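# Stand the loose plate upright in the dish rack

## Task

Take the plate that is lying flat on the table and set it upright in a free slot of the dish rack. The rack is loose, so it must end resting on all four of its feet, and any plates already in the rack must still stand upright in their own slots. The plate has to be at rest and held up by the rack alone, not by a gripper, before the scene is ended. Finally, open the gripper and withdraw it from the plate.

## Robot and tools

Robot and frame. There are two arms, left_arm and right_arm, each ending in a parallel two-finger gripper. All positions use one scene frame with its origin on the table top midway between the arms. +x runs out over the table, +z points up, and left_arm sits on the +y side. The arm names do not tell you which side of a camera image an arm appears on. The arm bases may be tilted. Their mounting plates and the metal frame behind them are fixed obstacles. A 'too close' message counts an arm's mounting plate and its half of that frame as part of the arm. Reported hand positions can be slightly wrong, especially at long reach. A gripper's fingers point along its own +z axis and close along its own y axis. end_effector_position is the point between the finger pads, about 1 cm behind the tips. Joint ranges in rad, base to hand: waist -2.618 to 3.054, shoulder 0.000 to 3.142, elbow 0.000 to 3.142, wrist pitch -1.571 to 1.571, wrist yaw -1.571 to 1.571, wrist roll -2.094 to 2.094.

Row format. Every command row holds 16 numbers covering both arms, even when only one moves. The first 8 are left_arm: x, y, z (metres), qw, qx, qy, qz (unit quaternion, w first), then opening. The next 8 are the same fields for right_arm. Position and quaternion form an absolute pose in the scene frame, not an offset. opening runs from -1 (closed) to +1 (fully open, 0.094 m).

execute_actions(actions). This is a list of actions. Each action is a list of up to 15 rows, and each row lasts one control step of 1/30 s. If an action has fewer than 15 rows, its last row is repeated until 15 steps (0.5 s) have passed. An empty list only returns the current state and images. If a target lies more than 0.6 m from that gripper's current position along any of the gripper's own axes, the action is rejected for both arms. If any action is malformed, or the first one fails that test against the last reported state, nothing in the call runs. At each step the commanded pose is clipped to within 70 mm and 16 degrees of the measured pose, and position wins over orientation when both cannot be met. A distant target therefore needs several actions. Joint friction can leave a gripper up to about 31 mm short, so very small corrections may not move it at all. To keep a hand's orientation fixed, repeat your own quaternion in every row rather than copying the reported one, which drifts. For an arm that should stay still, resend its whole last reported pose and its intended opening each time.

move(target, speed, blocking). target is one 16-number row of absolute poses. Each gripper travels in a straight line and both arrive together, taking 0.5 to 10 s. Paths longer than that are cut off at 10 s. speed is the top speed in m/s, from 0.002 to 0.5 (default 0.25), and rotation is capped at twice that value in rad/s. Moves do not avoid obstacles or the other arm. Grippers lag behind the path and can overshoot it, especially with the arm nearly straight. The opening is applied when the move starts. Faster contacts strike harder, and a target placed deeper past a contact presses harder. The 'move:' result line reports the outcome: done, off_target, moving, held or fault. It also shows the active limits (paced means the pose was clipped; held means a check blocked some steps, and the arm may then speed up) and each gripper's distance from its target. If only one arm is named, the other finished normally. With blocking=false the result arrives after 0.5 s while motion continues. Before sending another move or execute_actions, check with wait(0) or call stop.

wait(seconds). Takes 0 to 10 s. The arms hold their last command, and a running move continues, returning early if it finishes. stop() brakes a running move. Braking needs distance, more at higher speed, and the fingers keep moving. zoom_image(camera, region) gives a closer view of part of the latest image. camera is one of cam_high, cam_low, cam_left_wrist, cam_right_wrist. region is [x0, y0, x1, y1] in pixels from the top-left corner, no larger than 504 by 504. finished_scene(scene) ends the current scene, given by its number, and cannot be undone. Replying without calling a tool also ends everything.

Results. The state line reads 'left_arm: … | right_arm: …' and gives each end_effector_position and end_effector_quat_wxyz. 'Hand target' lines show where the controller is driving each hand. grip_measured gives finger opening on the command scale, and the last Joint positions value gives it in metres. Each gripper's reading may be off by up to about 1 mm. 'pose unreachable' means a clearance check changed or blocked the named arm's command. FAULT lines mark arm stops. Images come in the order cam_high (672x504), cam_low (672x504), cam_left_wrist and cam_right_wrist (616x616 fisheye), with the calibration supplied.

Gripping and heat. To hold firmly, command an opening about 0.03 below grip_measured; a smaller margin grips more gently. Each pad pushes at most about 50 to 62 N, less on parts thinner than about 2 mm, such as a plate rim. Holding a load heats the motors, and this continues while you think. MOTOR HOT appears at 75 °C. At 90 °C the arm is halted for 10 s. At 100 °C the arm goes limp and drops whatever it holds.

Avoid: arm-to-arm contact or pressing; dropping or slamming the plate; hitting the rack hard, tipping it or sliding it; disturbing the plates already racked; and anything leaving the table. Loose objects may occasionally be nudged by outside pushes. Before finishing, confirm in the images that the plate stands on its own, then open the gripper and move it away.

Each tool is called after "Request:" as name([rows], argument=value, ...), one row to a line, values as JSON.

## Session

Request:
execute_actions(actions=[])

Scene clock: 0.00 s.
left_arm: end_effector_position=(+0.3503, +0.1125, +0.3181) grip_measured=+1.000 end_effector_quat_wxyz=(+0.268, +0.247, +0.853, -0.373) | right_arm: end_effector_position=(-0.1131, -0.0052, +0.2696) grip_measured=+1.000 end_effector_quat_wxyz=(-0.031, -0.496, +0.862, +0.098)
Joint positions: left_arm=[-0.007  1.248  1.206 -0.888  0.752  0.191  0.094] | right_arm=[ 1.832  1.814  1.718 -1.36  -0.028  0.916  0.094]
Joint velocities: left_arm=[-0.012  0.007  0.002  0.037 -0.022 -0.037  0.   ] | right_arm=[-0.002 -0.007 -0.002  0.007  0.007 -0.022  0.   ]
Motor temperatures (°C, as the motors report them): left_arm=[24 29 25 24 23 25] | right_arm=[24 25 28 26 24 25]
Hand target (left_arm): +0.350, +0.112, +0.318; +0.268, +0.247, +0.853, -0.373
Hand target (right_arm): -0.113, -0.005, +0.270; -0.031, -0.496, +0.862, +0.098
camera_calibration (this result's frames):
cam_left_wrist: T_world_to_cam=[[-0.708589, -0.523742, 0.47286, 0.15149], [-0.697068, 0.623596, -0.35387, 0.323007], [-0.109537, -0.580364, -0.806957, 0.474122], [0, 0, 0, 1]] pos_world=[0.384436, 0.153078, 0.425265]
cam_right_wrist: T_world_to_cam=[[0.914612, -0.31928, -0.248082, 0.172388], [-0.228215, -0.914124, 0.335104, -0.0916838], [-0.33377, -0.249874, -0.908934, 0.299745], [0, 0, 0, 1]] pos_world=[-0.0785463, 0.0461282, 0.345938]

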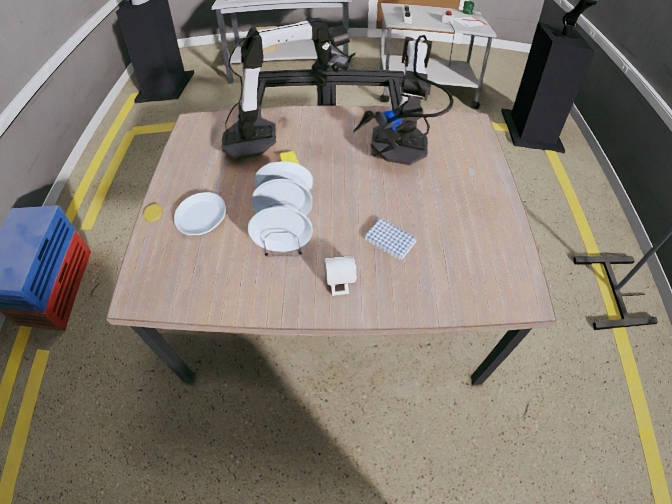

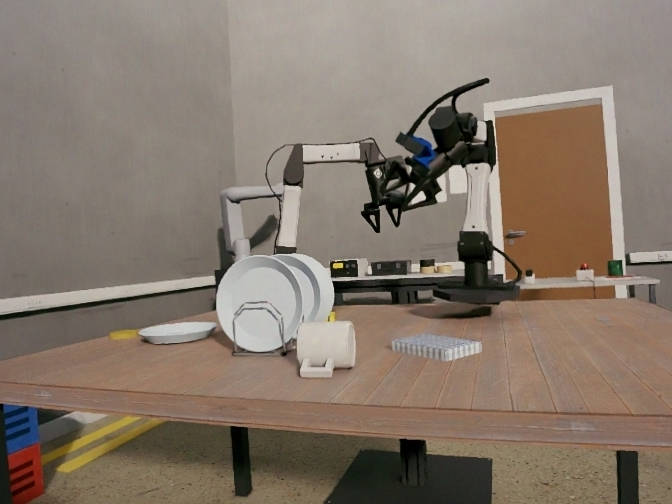

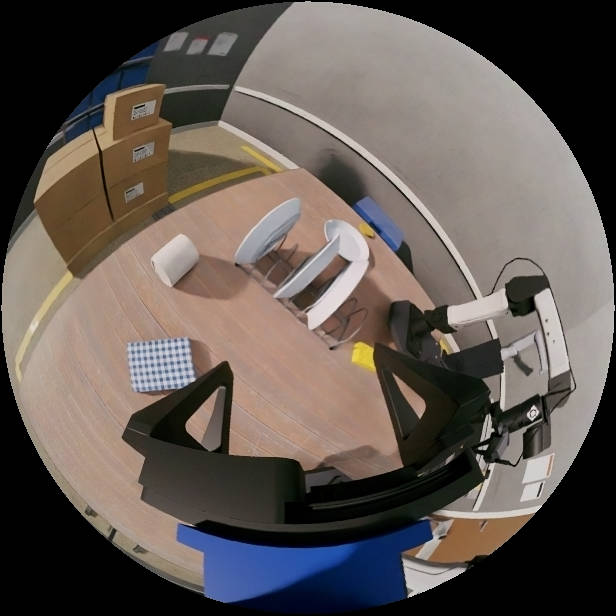

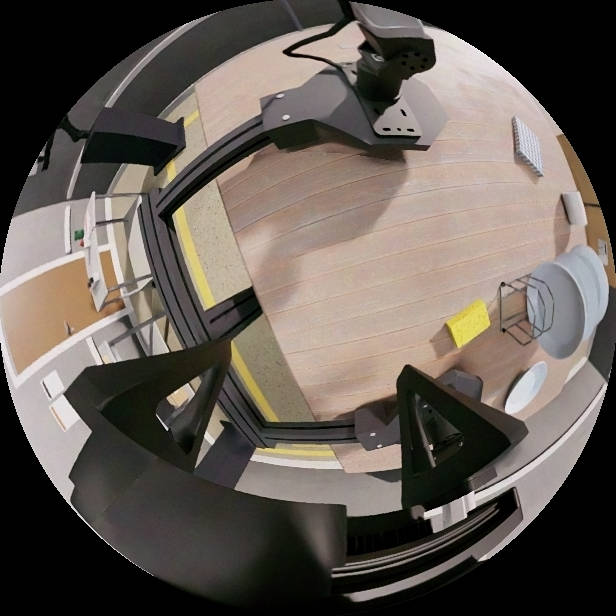

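Request:
zoom_image(camera="cam_left_wrist", region=[210, 180, 410, 380])

Request:
zoom_image(camera="cam_high", region=[130, 110, 350, 290])

Request:
zoom_image(camera="cam_low", region=[100, 240, 350, 380])

Request:
zoom_image(camera="cam_right_wrist", region=[430, 230, 616, 430])

Region (210, 180, 410, 380) of cam_left_wrist's 616x616 image, scaled by 2.520, with more detail than that image has.

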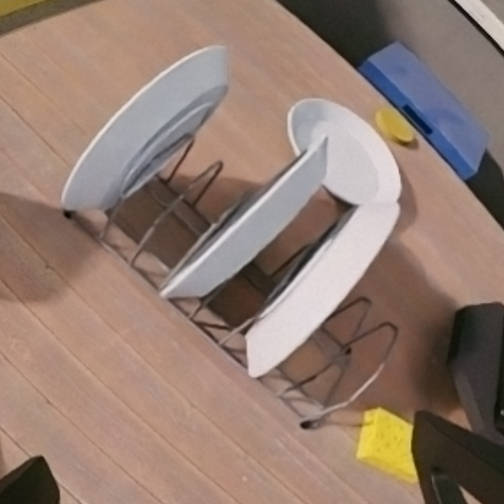

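Region (130, 110, 350, 290) of cam_high's 672x504 image, scaled by 2.291, with more detail than that image has; it fills the top 412 rows of this view, and the rest is white.

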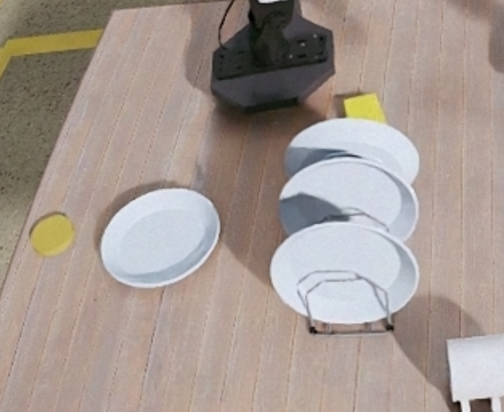

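Region (100, 240, 350, 380) of cam_low's 672x504 image, scaled by 2.016, with more detail than that image has; it fills the top 282 rows of this view, and the rest is white.

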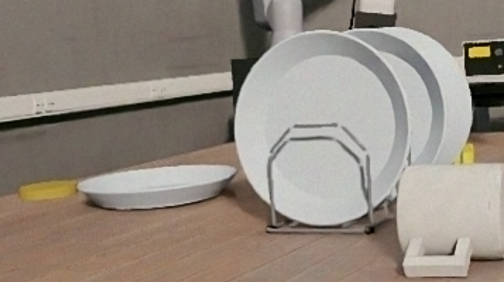

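Region (430, 230, 616, 430) of cam_right_wrist's 616x616 image, scaled by 2.520, with more detail than that image has; it fills the left 469 columns of this view, and the rest is white.

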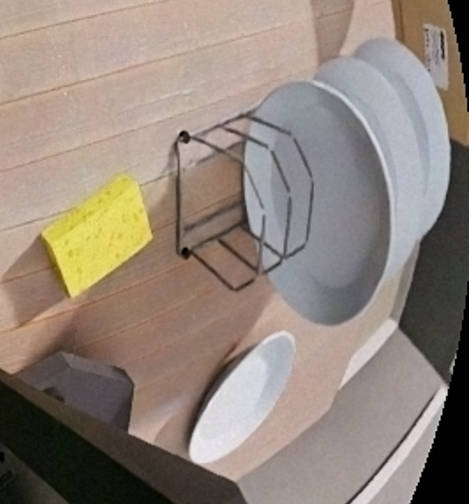

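Request:
move(target=[0.3503,0.1125,0.3181,0.268,0.247,0.853,-0.373,1, 0.16,-0.10,0.29,0.0,0.199,0.980,0.0,-0.45], speed=0.35)

Request:
move(target=[0.3503,0.1125,0.3181,0.268,0.247,0.853,-0.373,1, 0.26,-0.38,0.22,0.18,0.84,0.50,0.11,-0.45], speed=0.4)

Scene clock: 13.17 s.
left_arm: end_effector_position=(+0.3503, +0.1125, +0.3181) grip_measured=+1.000 end_effector_quat_wxyz=(+0.268, +0.247, +0.853, -0.373) | right_arm: end_effector_position=(+0.1593, -0.0960, +0.2835) grip_measured=-0.448 end_effector_quat_wxyz=(-0.001, +0.191, +0.981, +0.035)
Joint positions: left_arm=[-0.007  1.248  1.206 -0.888  0.752  0.191  0.094] | right_arm=[ 1.002  1.557  1.596 -1.548  0.075  1.51   0.026]
Joint velocities: left_arm=[ 0.002 -0.002 -0.017  0.007 -0.022 -0.007  0.   ] | right_arm=[-0.012 -0.012 -0.002 -0.007 -0.022 -0.007 -0.001]
Motor temperatures (°C, as the motors report them): left_arm=[24 29 27 26 23 25] | right_arm=[24 28 28 26 24 25]
Hand target (left_arm): +0.350, +0.113, +0.318; +0.268, +0.247, +0.853, -0.373
Hand target (right_arm): +0.162, -0.097, +0.290; +0.005, +0.200, +0.979, +0.042
Off the commanded pose (left_arm): 0.000 m, 0 deg.
Off the commanded pose (right_arm): 0.008 m, 4 deg.
joint sent to its limit (right arm) — the command would take joint 4 (wrist pitch) past its lower limit, so that joint was sent only as far as its limit.
move: off_target (right_arm)
camera_calibration (this result's frames):
cam_left_wrist: T_world_to_cam=[[-0.708589, -0.523742, 0.47286, 0.15149], [-0.697068, 0.623596, -0.35387, 0.323007], [-0.109537, -0.580364, -0.806957, 0.474122], [0, 0, 0, 1]] pos_world=[0.384436, 0.153078, 0.425265]
cam_right_wrist: T_world_to_cam=[[-0.20269, -0.970669, -0.129301, -0.0205311], [-0.898134, 0.131656, 0.419549, 0.066009], [-0.39022, 0.201168, -0.898476, 0.429884], [0, 0, 0, 1]] pos_world=[0.222873, -0.115098, 0.355892]

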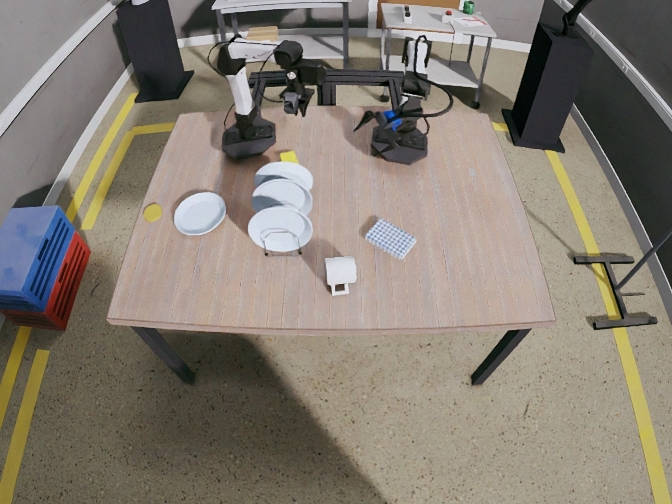

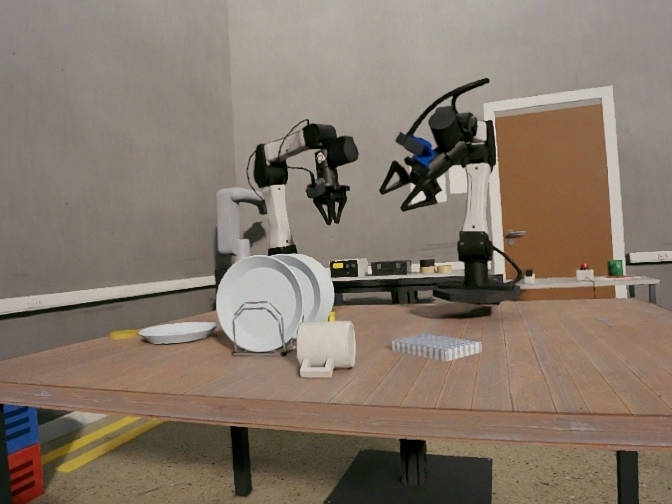

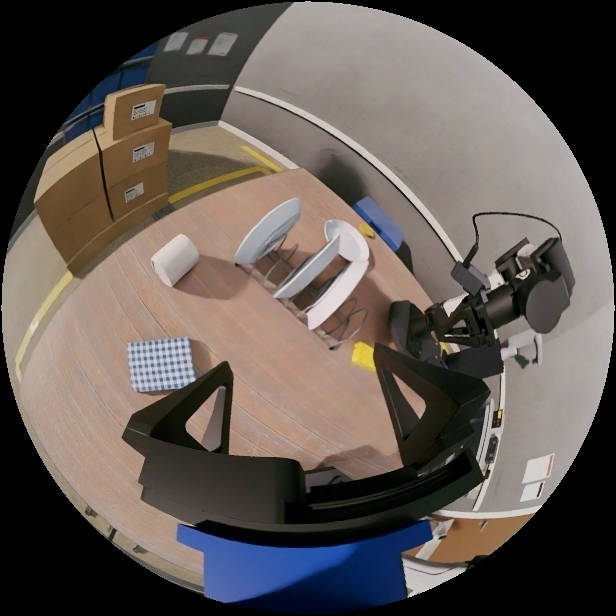

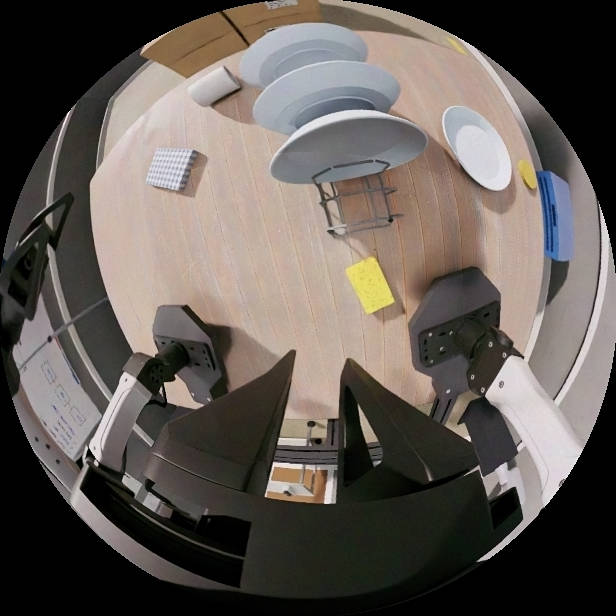

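Scene clock: 15.93 s.
left_arm: end_effector_position=(+0.3503, +0.1125, +0.3181) grip_measured=+1.000 end_effector_quat_wxyz=(+0.268, +0.247, +0.853, -0.373) | right_arm: end_effector_position=(+0.2645, -0.3821, +0.2293) grip_measured=-0.448 end_effector_quat_wxyz=(+0.184, +0.835, +0.504, +0.121)
Joint positions: left_arm=[-0.007  1.248  1.206 -0.888  0.752  0.191  0.094] | right_arm=[-0.171  0.989  0.94  -1.022  0.208  1.96   0.026]
Joint velocities: left_arm=[ 0.017 -0.012  0.002 -0.007  0.037  0.007  0.   ] | right_arm=[ 0.012 -0.012 -0.017  0.037 -0.066  0.022  0.001]
Motor temperatures (°C, as the motors report them): left_arm=[24 29 27 26 23 25] | right_arm=[24 27 29 26 24 25]
Hand target (left_arm): +0.350, +0.113, +0.318; +0.268, +0.247, +0.853, -0.373
Hand target (right_arm): +0.263, -0.382, +0.220; +0.175, +0.840, +0.500, +0.116
Off the commanded pose (left_arm): 0.000 m, 0 deg.
Off the commanded pose (right_arm): 0.011 m, 2 deg.
move: off_target (right_arm)
camera_calibration (this result's frames):
cam_left_wrist: T_world_to_cam=[[-0.708589, -0.523742, 0.47286, 0.15149], [-0.697068, 0.623596, -0.35387, 0.323007], [-0.109537, -0.580364, -0.806957, 0.474122], [0, 0, 0, 1]] pos_world=[0.384436, 0.153078, 0.425265]
cam_right_wrist: T_world_to_cam=[[-0.841639, 0.248832, -0.479298, 0.431305], [0.100761, 0.944292, 0.313304, 0.291564], [0.530557, 0.215395, -0.819826, 0.223743], [0, 0, 0, 1]] pos_world=[0.214917, -0.430837, 0.298806]

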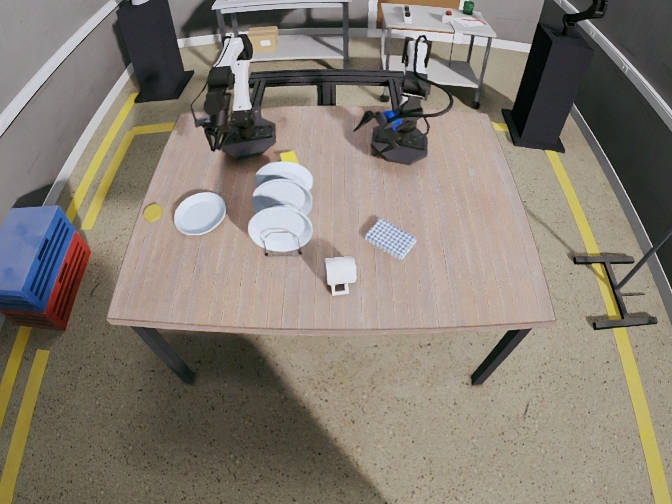

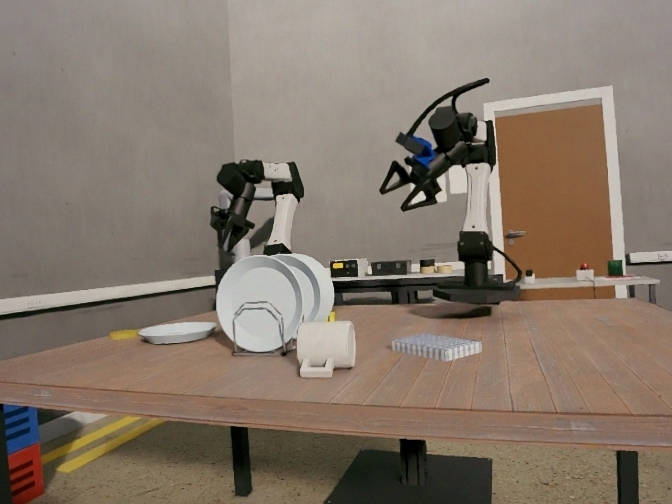

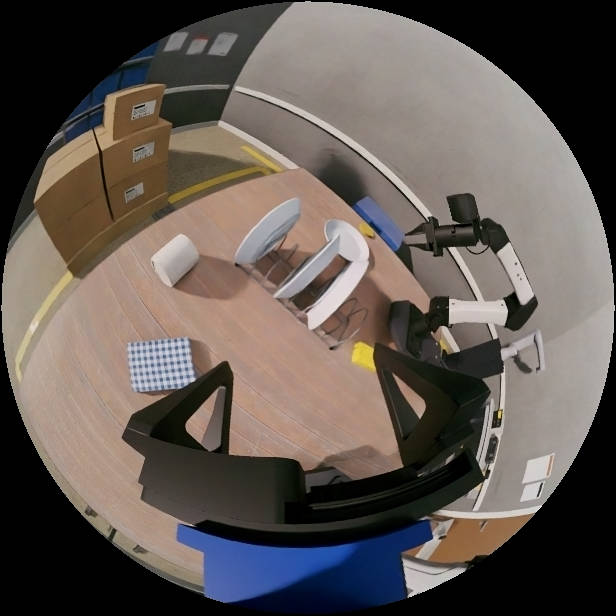

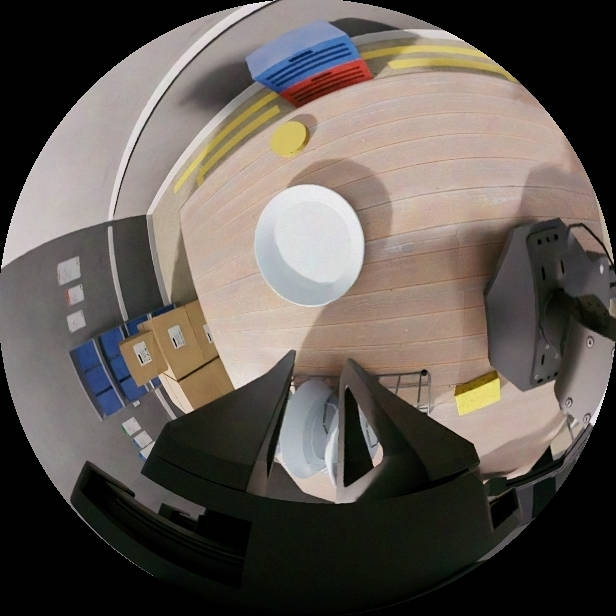

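Request:
move(target=[0.3503,0.1125,0.3181,0.268,0.247,0.853,-0.373,1, 0.266,-0.4135,0.045,0.339,0.7615,0.5045,0.225,-0.45], speed=0.2)

Scene clock: 35.17 s.
left_arm: end_effector_position=(+0.3503, +0.1125, +0.3181) grip_measured=+1.000 end_effector_quat_wxyz=(+0.268, +0.247, +0.853, -0.373) | right_arm: end_effector_position=(+0.2678, -0.4141, +0.0529) grip_measured=-0.448 end_effector_quat_wxyz=(+0.335, +0.766, +0.504, +0.218)
Joint positions: left_arm=[-0.007  1.248  1.206 -0.888  0.752  0.191  0.094] | right_arm=[-0.355  1.347  0.005  0.678  0.151  1.676  0.026]
Joint velocities: left_arm=[-0.007  0.007 -0.007 -0.139 -0.037 -0.022  0.   ] | right_arm=[-0.007  0.027 -0.002  0.037 -0.007 -0.051 -0.001]
Motor temperatures (°C, as the motors report them): left_arm=[24 30 29 27 23 25] | right_arm=[24 26 29 27 24 25]
Hand target (left_arm): +0.350, +0.113, +0.318; +0.268, +0.247, +0.853, -0.373
Hand target (right_arm): +0.262, -0.413, +0.047; +0.327, +0.768, +0.508, +0.213
Off the commanded pose (left_arm): 0.000 m, 0 deg.
Off the commanded pose (right_arm): 0.008 m, 1 deg.
joint sent to its limit (right arm) — the command would take joint 3 (elbow) past its lower limit, so that joint was sent only as far as its limit.
move: done
camera_calibration (this result's frames):
cam_left_wrist: T_world_to_cam=[[-0.708589, -0.523742, 0.47286, 0.15149], [-0.697068, 0.623596, -0.35387, 0.323007], [-0.109537, -0.580364, -0.806957, 0.474122], [0, 0, 0, 1]] pos_world=[0.384436, 0.153078, 0.425265]
cam_right_wrist: T_world_to_cam=[[-0.64426, 0.0843978, -0.760135, 0.251433], [-0.0449574, 0.987995, 0.147801, 0.44266], [0.763484, 0.129396, -0.632731, -0.0236784], [0, 0, 0, 1]] pos_world=[0.199967, -0.455502, 0.110715]

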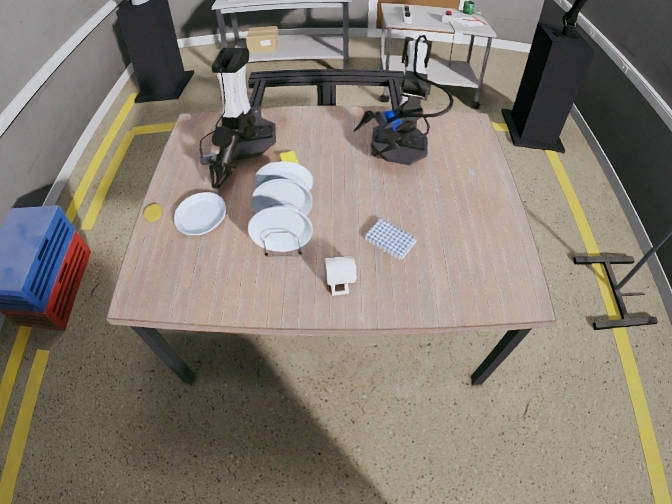

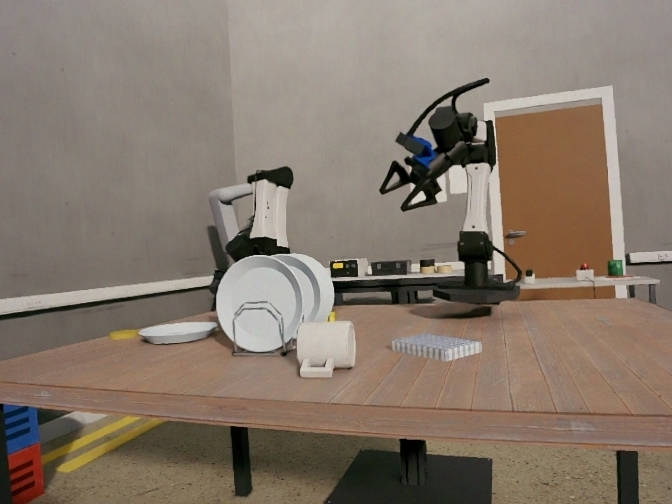

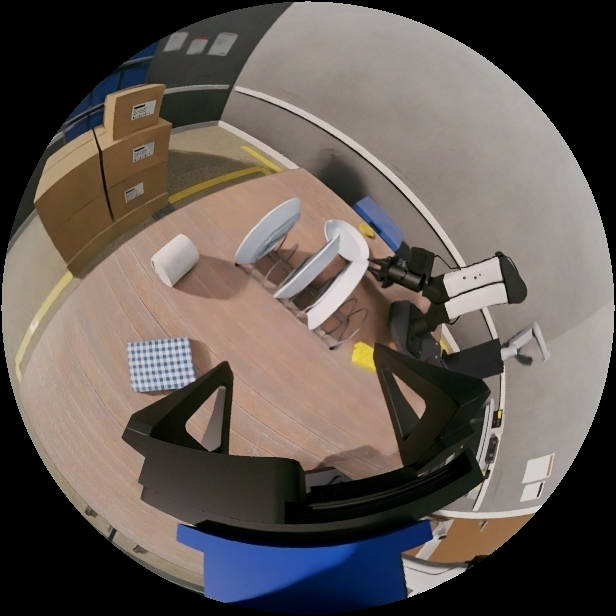

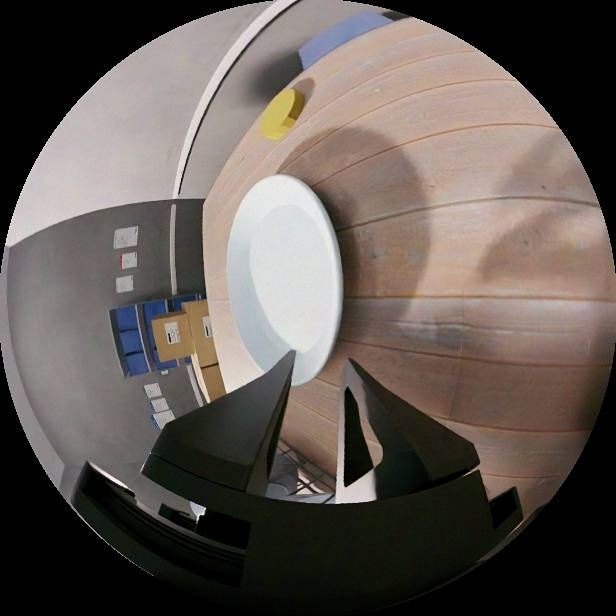

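Request:
move(target=[0.3503,0.1125,0.3181,0.268,0.247,0.853,-0.373,1, 0.275,-0.4175,0.026,0.339,0.7615,0.5045,0.225,-0.45], speed=0.04)

Request:
move(target=[0.3503,0.1125,0.3181,0.268,0.247,0.853,-0.373,1, 0.293,-0.425,0.015,0.339,0.7615,0.5045,0.225,-0.45], speed=0.04)

Request:
zoom_image(camera="cam_right_wrist", region=[220, 260, 440, 480])

Scene clock: 39.90 s.
left_arm: end_effector_position=(+0.3503, +0.1125, +0.3181) grip_measured=+1.000 end_effector_quat_wxyz=(+0.268, +0.247, +0.853, -0.373) | right_arm: end_effector_position=(+0.2782, -0.4177, +0.0301) grip_measured=-0.448 end_effector_quat_wxyz=(+0.344, +0.761, +0.501, +0.228)
Joint positions: left_arm=[-0.007  1.248  1.206 -0.888  0.752  0.191  0.094] | right_arm=[-0.37   1.796  0.005  1.157  0.136  1.663  0.026]
Joint velocities: left_arm=[ 0.027 -0.002  0.012  0.037  0.007  0.037  0.   ] | right_arm=[ 0.012 -0.007 -0.002  0.022 -0.007  0.007 -0.   ]
Motor temperatures (°C, as the motors report them): left_arm=[24 30 30 27 23 25] | right_arm=[24 26 29 28 24 25]
Hand target (left_arm): +0.350, +0.113, +0.318; +0.268, +0.247, +0.853, -0.373
Hand target (right_arm): +0.275, -0.417, +0.027; +0.339, +0.762, +0.505, +0.225
Off the commanded pose (left_arm): 0.000 m, 0 deg.
Off the commanded pose (right_arm): 0.005 m, 1 deg.
move: done
camera_calibration (this result's frames):
cam_left_wrist: T_world_to_cam=[[-0.708589, -0.523742, 0.47286, 0.15149], [-0.697068, 0.623596, -0.35387, 0.323007], [-0.109537, -0.580364, -0.806957, 0.474122], [0, 0, 0, 1]] pos_world=[0.384436, 0.153078, 0.425265]
cam_right_wrist: T_world_to_cam=[[-0.623395, 0.0764526, -0.77816, 0.232541], [-0.0527639, 0.988827, 0.13942, 0.452742], [0.780124, 0.127973, -0.612396, -0.0514042], [0, 0, 0, 1]] pos_world=[0.208955, -0.458883, 0.0863531]

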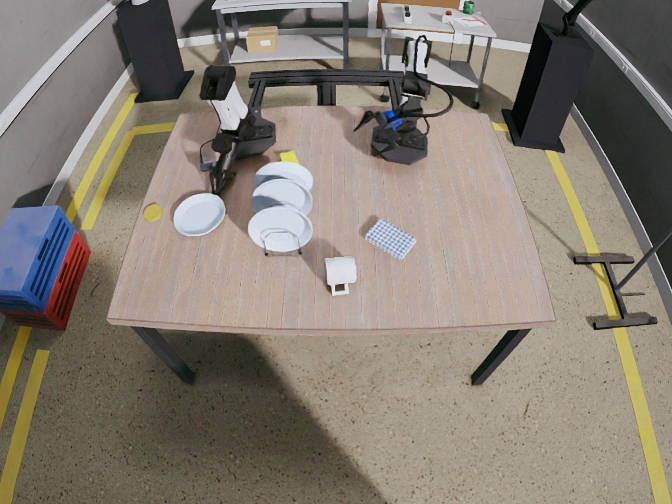

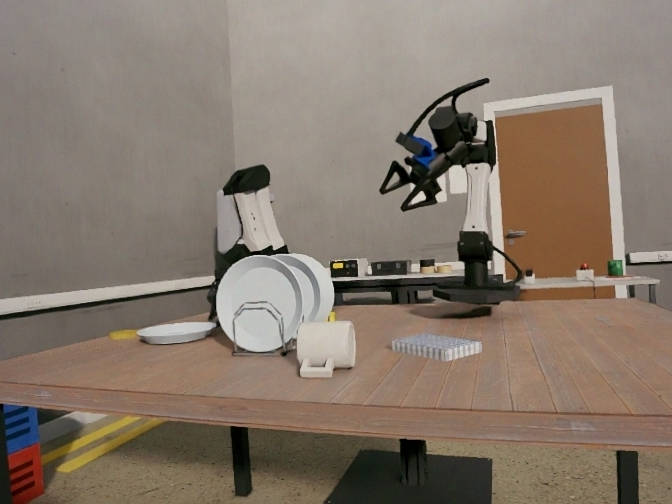

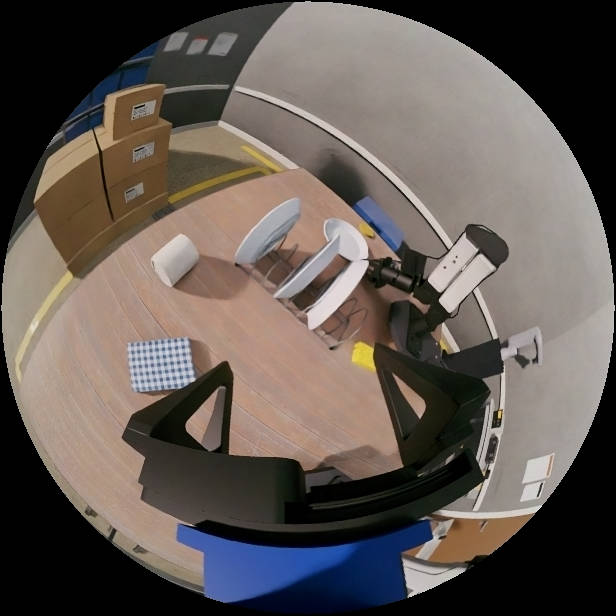

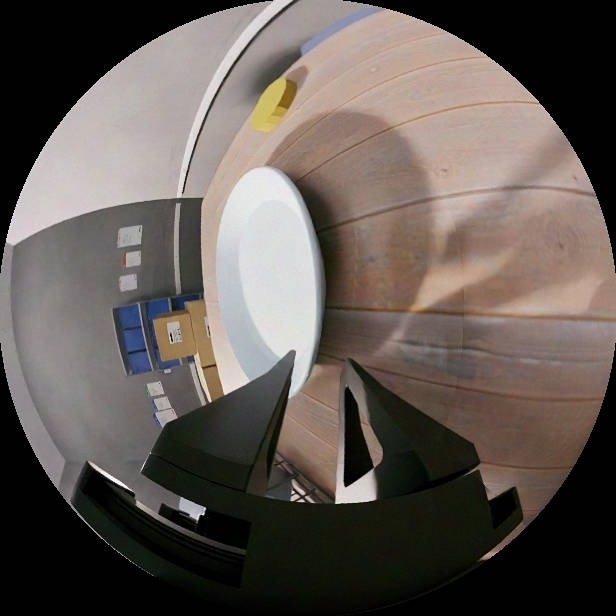

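Scene clock: 40.77 s.
left_arm: end_effector_position=(+0.3503, +0.1125, +0.3181) grip_measured=+1.000 end_effector_quat_wxyz=(+0.268, +0.247, +0.853, -0.373) | right_arm: end_effector_position=(+0.2879, -0.4231, +0.0164) grip_measured=-0.448 end_effector_quat_wxyz=(+0.339, +0.764, +0.503, +0.223)
Joint positions: left_arm=[-0.007  1.248  1.206 -0.888  0.752  0.191  0.094] | right_arm=[-0.389  1.929  0.061  1.22   0.123  1.653  0.026]
Joint velocities: left_arm=[ 0.002 -0.007  0.027  0.007  0.037  0.007  0.   ] | right_arm=[-0.002 -0.012 -0.007  0.022 -0.11  -0.051  0.   ]
Motor temperatures (°C, as the motors report them): left_arm=[24 30 30 27 23 25] | right_arm=[24 26 29 28 24 25]
Hand target (left_arm): +0.350, +0.113, +0.318; +0.268, +0.247, +0.853, -0.373
Hand target (right_arm): +0.293, -0.425, +0.015; +0.339, +0.762, +0.504, +0.225
Off the commanded pose (left_arm): 0.000 m, 0 deg.
Off the commanded pose (right_arm): 0.006 m, 0 deg.
move: done
camera_calibration (this result's frames):
cam_left_wrist: T_world_to_cam=[[-0.708589, -0.523742, 0.47286, 0.15149], [-0.697068, 0.623596, -0.35387, 0.323007], [-0.109537, -0.580364, -0.806957, 0.474122], [0, 0, 0, 1]] pos_world=[0.384436, 0.153078, 0.425265]
cam_right_wrist: T_world_to_cam=[[-0.634929, 0.0803142, -0.768385, 0.233087], [-0.0487561, 0.988434, 0.143602, 0.459202], [0.771031, 0.128641, -0.623669, -0.0636128], [0, 0, 0, 1]] pos_world=[0.21943, -0.464428, 0.0734844]

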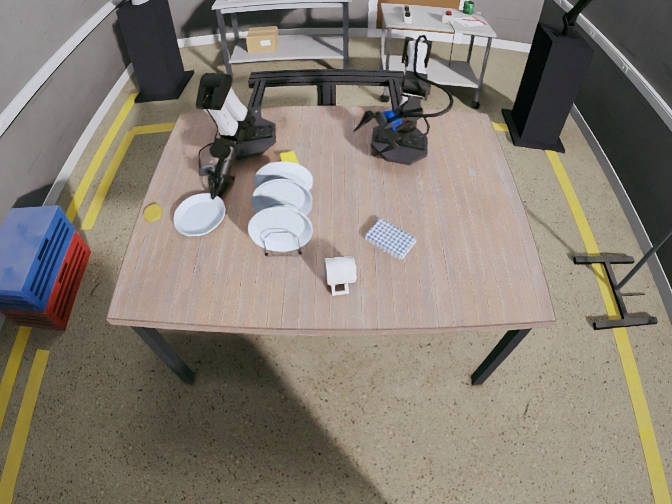

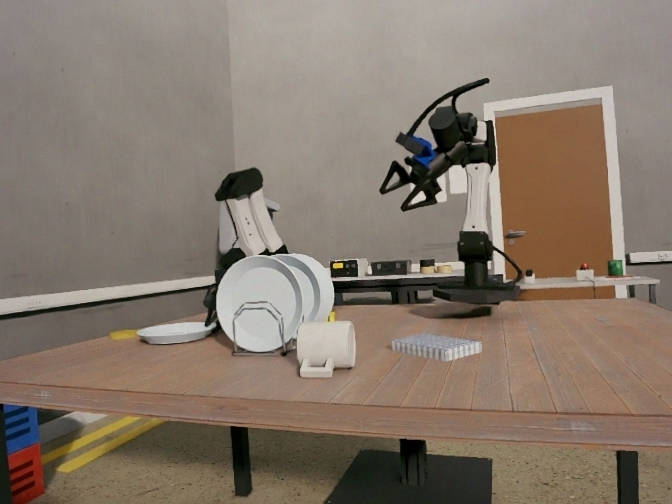

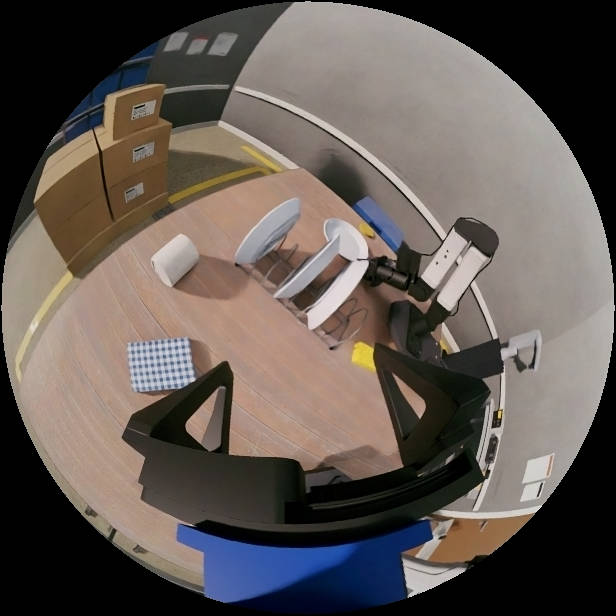

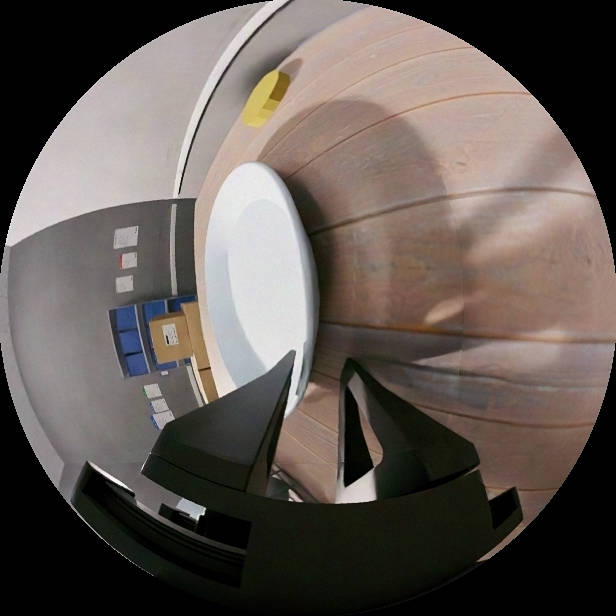

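Region (220, 260, 440, 480) of cam_right_wrist's 616x616 image, scaled by 2.291, with more detail than that image has.

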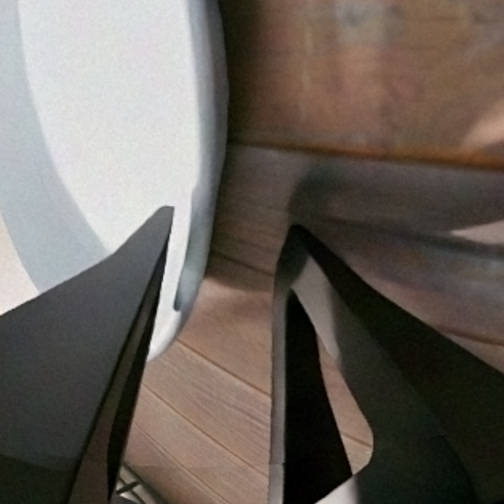

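Request:
move(target=[0.3503,0.1125,0.3181,0.268,0.247,0.853,-0.373,1, 0.309,-0.432,0.016,0.339,0.7615,0.5045,0.225,-0.45], speed=0.03)

Request:
zoom_image(camera="cam_right_wrist", region=[220, 260, 440, 480])

Scene clock: 45.67 s.
left_arm: end_effector_position=(+0.3503, +0.1125, +0.3181) grip_measured=+1.000 end_effector_quat_wxyz=(+0.268, +0.247, +0.853, -0.373) | right_arm: end_effector_position=(+0.3051, -0.4303, +0.0161) grip_measured=-0.448 end_effector_quat_wxyz=(+0.342, +0.762, +0.501, +0.225)
Joint positions: left_arm=[-0.007  1.248  1.206 -0.888  0.752  0.191  0.094] | right_arm=[-0.404  1.929  0.129  1.163  0.112  1.644  0.026]
Joint velocities: left_arm=[-0.012  0.012 -0.007  0.051 -0.022 -0.022  0.   ] | right_arm=[-0.012  0.007 -0.012  0.037  0.022 -0.037 -0.002]
Motor temperatures (°C, as the motors report them): left_arm=[24 30 30 27 23 25] | right_arm=[24 26 29 29 24 25]
Hand target (left_arm): +0.350, +0.113, +0.318; +0.268, +0.247, +0.853, -0.373
Hand target (right_arm): +0.309, -0.432, +0.016; +0.339, +0.761, +0.504, +0.225
Off the commanded pose (left_arm): 0.000 m, 0 deg.
Off the commanded pose (right_arm): 0.004 m, 1 deg.
move: done
camera_calibration (this result's frames):
cam_left_wrist: T_world_to_cam=[[-0.708589, -0.523742, 0.47286, 0.15149], [-0.697068, 0.623596, -0.35387, 0.323007], [-0.109537, -0.580364, -0.806957, 0.474122], [0, 0, 0, 1]] pos_world=[0.384436, 0.153078, 0.425265]
cam_right_wrist: T_world_to_cam=[[-0.62809, 0.0782875, -0.774193, 0.241497], [-0.0498177, 0.988839, 0.140409, 0.467735], [0.776545, 0.126758, -0.61718, -0.078719], [0, 0, 0, 1]] pos_world=[0.236112, -0.471442, 0.0727075]

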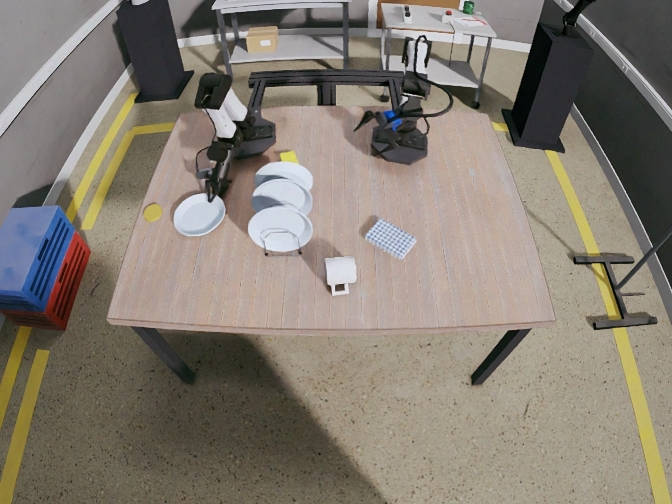

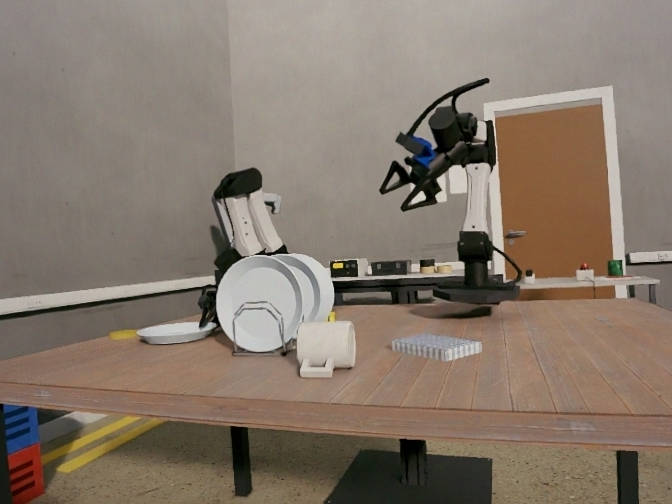

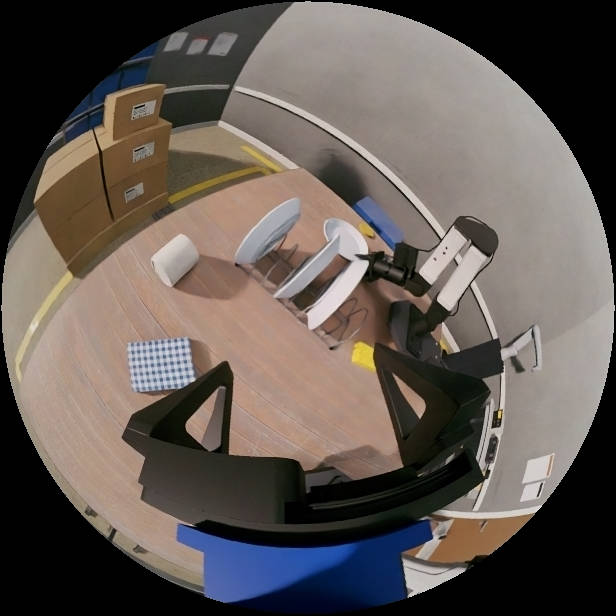

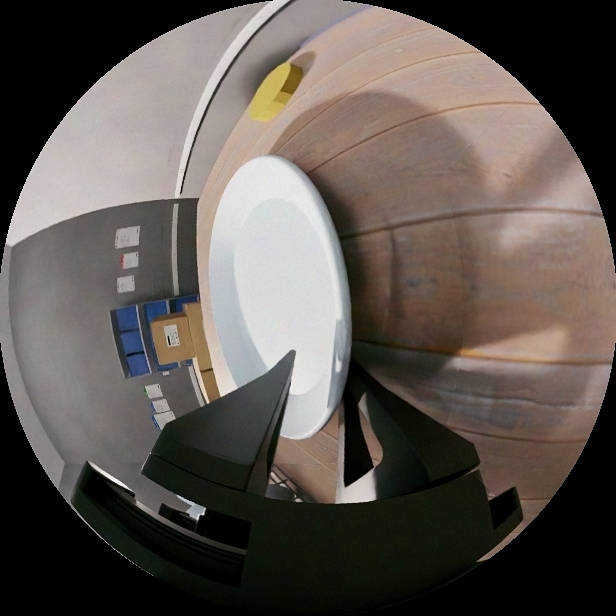

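Region (220, 260, 440, 480) of cam_right_wrist's 616x616 image, scaled by 2.291, with more detail than that image has.

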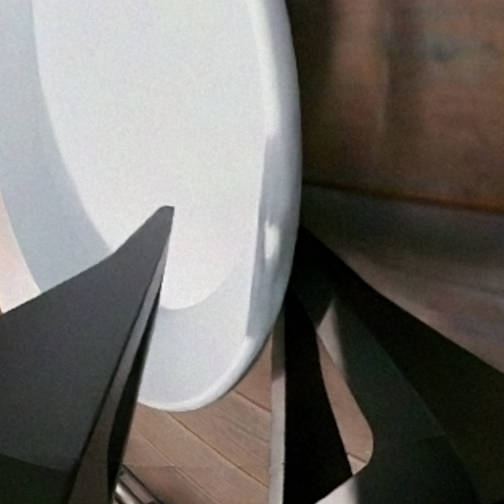

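Request:
move(target=[0.3503,0.1125,0.3181,0.268,0.247,0.853,-0.373,1, 0.306,-0.4305,0.014,0.339,0.7615,0.5045,0.225,-0.95], speed=0.03)

Scene clock: 47.77 s.
left_arm: end_effector_position=(+0.3503, +0.1125, +0.3181) grip_measured=+1.000 end_effector_quat_wxyz=(+0.268, +0.247, +0.853, -0.373) | right_arm: end_effector_position=(+0.3013, -0.4285, +0.0119) grip_measured=-0.917 end_effector_quat_wxyz=(+0.333, +0.766, +0.505, +0.220)
Joint positions: left_arm=[-0.007  1.248  1.206 -0.888  0.752  0.191  0.094] | right_arm=[-0.404  1.93   0.127  1.142  0.108  1.645  0.004]
Joint velocities: left_arm=[ 0.002  0.002 -0.022 -0.007 -0.007 -0.007  0.   ] | right_arm=[-0.012  0.012 -0.007  0.007 -0.007  0.022  0.   ]
Motor temperatures (°C, as the motors report them): left_arm=[24 30 30 27 23 25] | right_arm=[24 27 29 29 24 25]
Hand target (left_arm): +0.350, +0.113, +0.318; +0.268, +0.247, +0.853, -0.373
Hand target (right_arm): +0.306, -0.430, +0.014; +0.339, +0.762, +0.505, +0.225
Off the commanded pose (left_arm): 0.000 m, 0 deg.
Off the commanded pose (right_arm): 0.005 m, 1 deg.
move: done
camera_calibration (this result's frames):
cam_left_wrist: T_world_to_cam=[[-0.708589, -0.523742, 0.47286, 0.15149], [-0.697068, 0.623596, -0.35387, 0.323007], [-0.109537, -0.580364, -0.806957, 0.474122], [0, 0, 0, 1]] pos_world=[0.384436, 0.153078, 0.425265]
cam_right_wrist: T_world_to_cam=[[-0.64425, 0.0843101, -0.760154, 0.243011], [-0.0490035, 0.987313, 0.151036, 0.465304], [0.763244, 0.134555, -0.631944, -0.0710976], [0, 0, 0, 1]] pos_world=[0.233626, -0.470322, 0.0695185]

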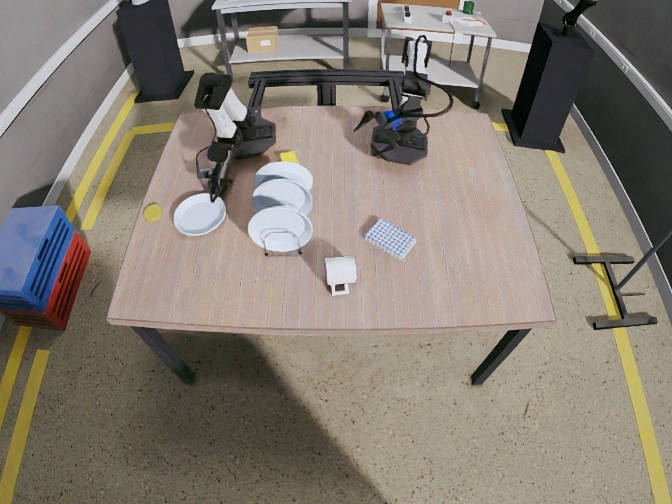

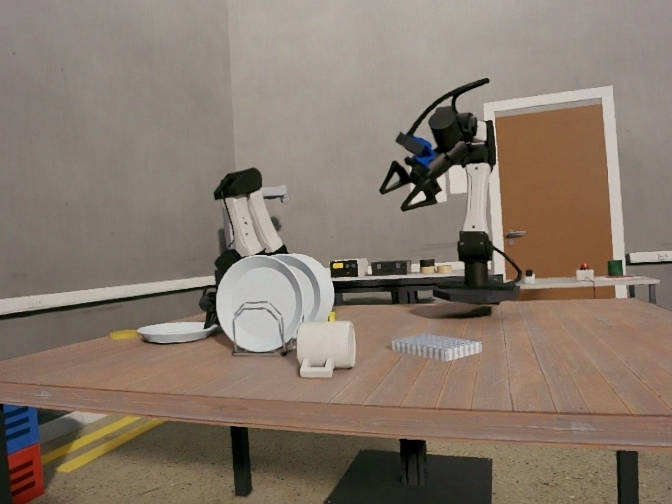

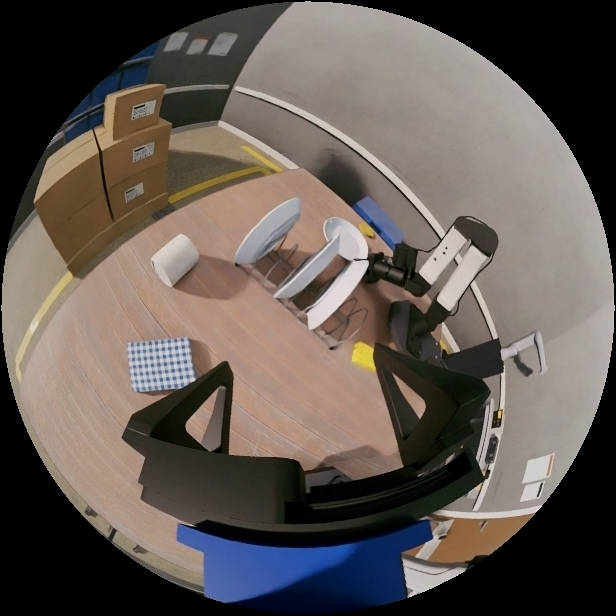

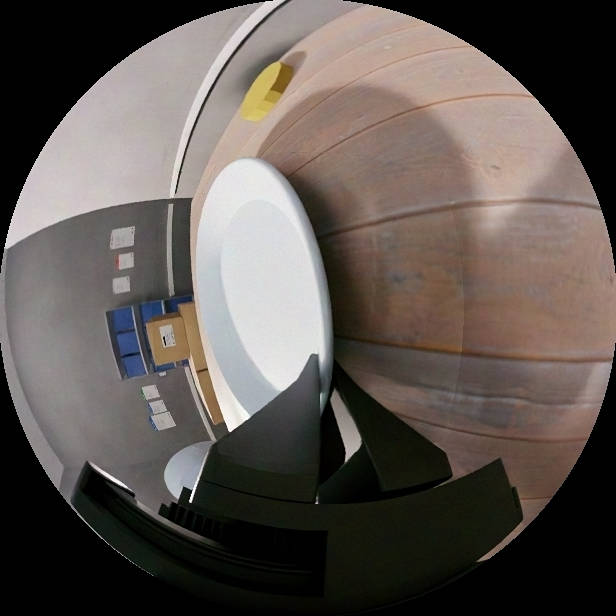

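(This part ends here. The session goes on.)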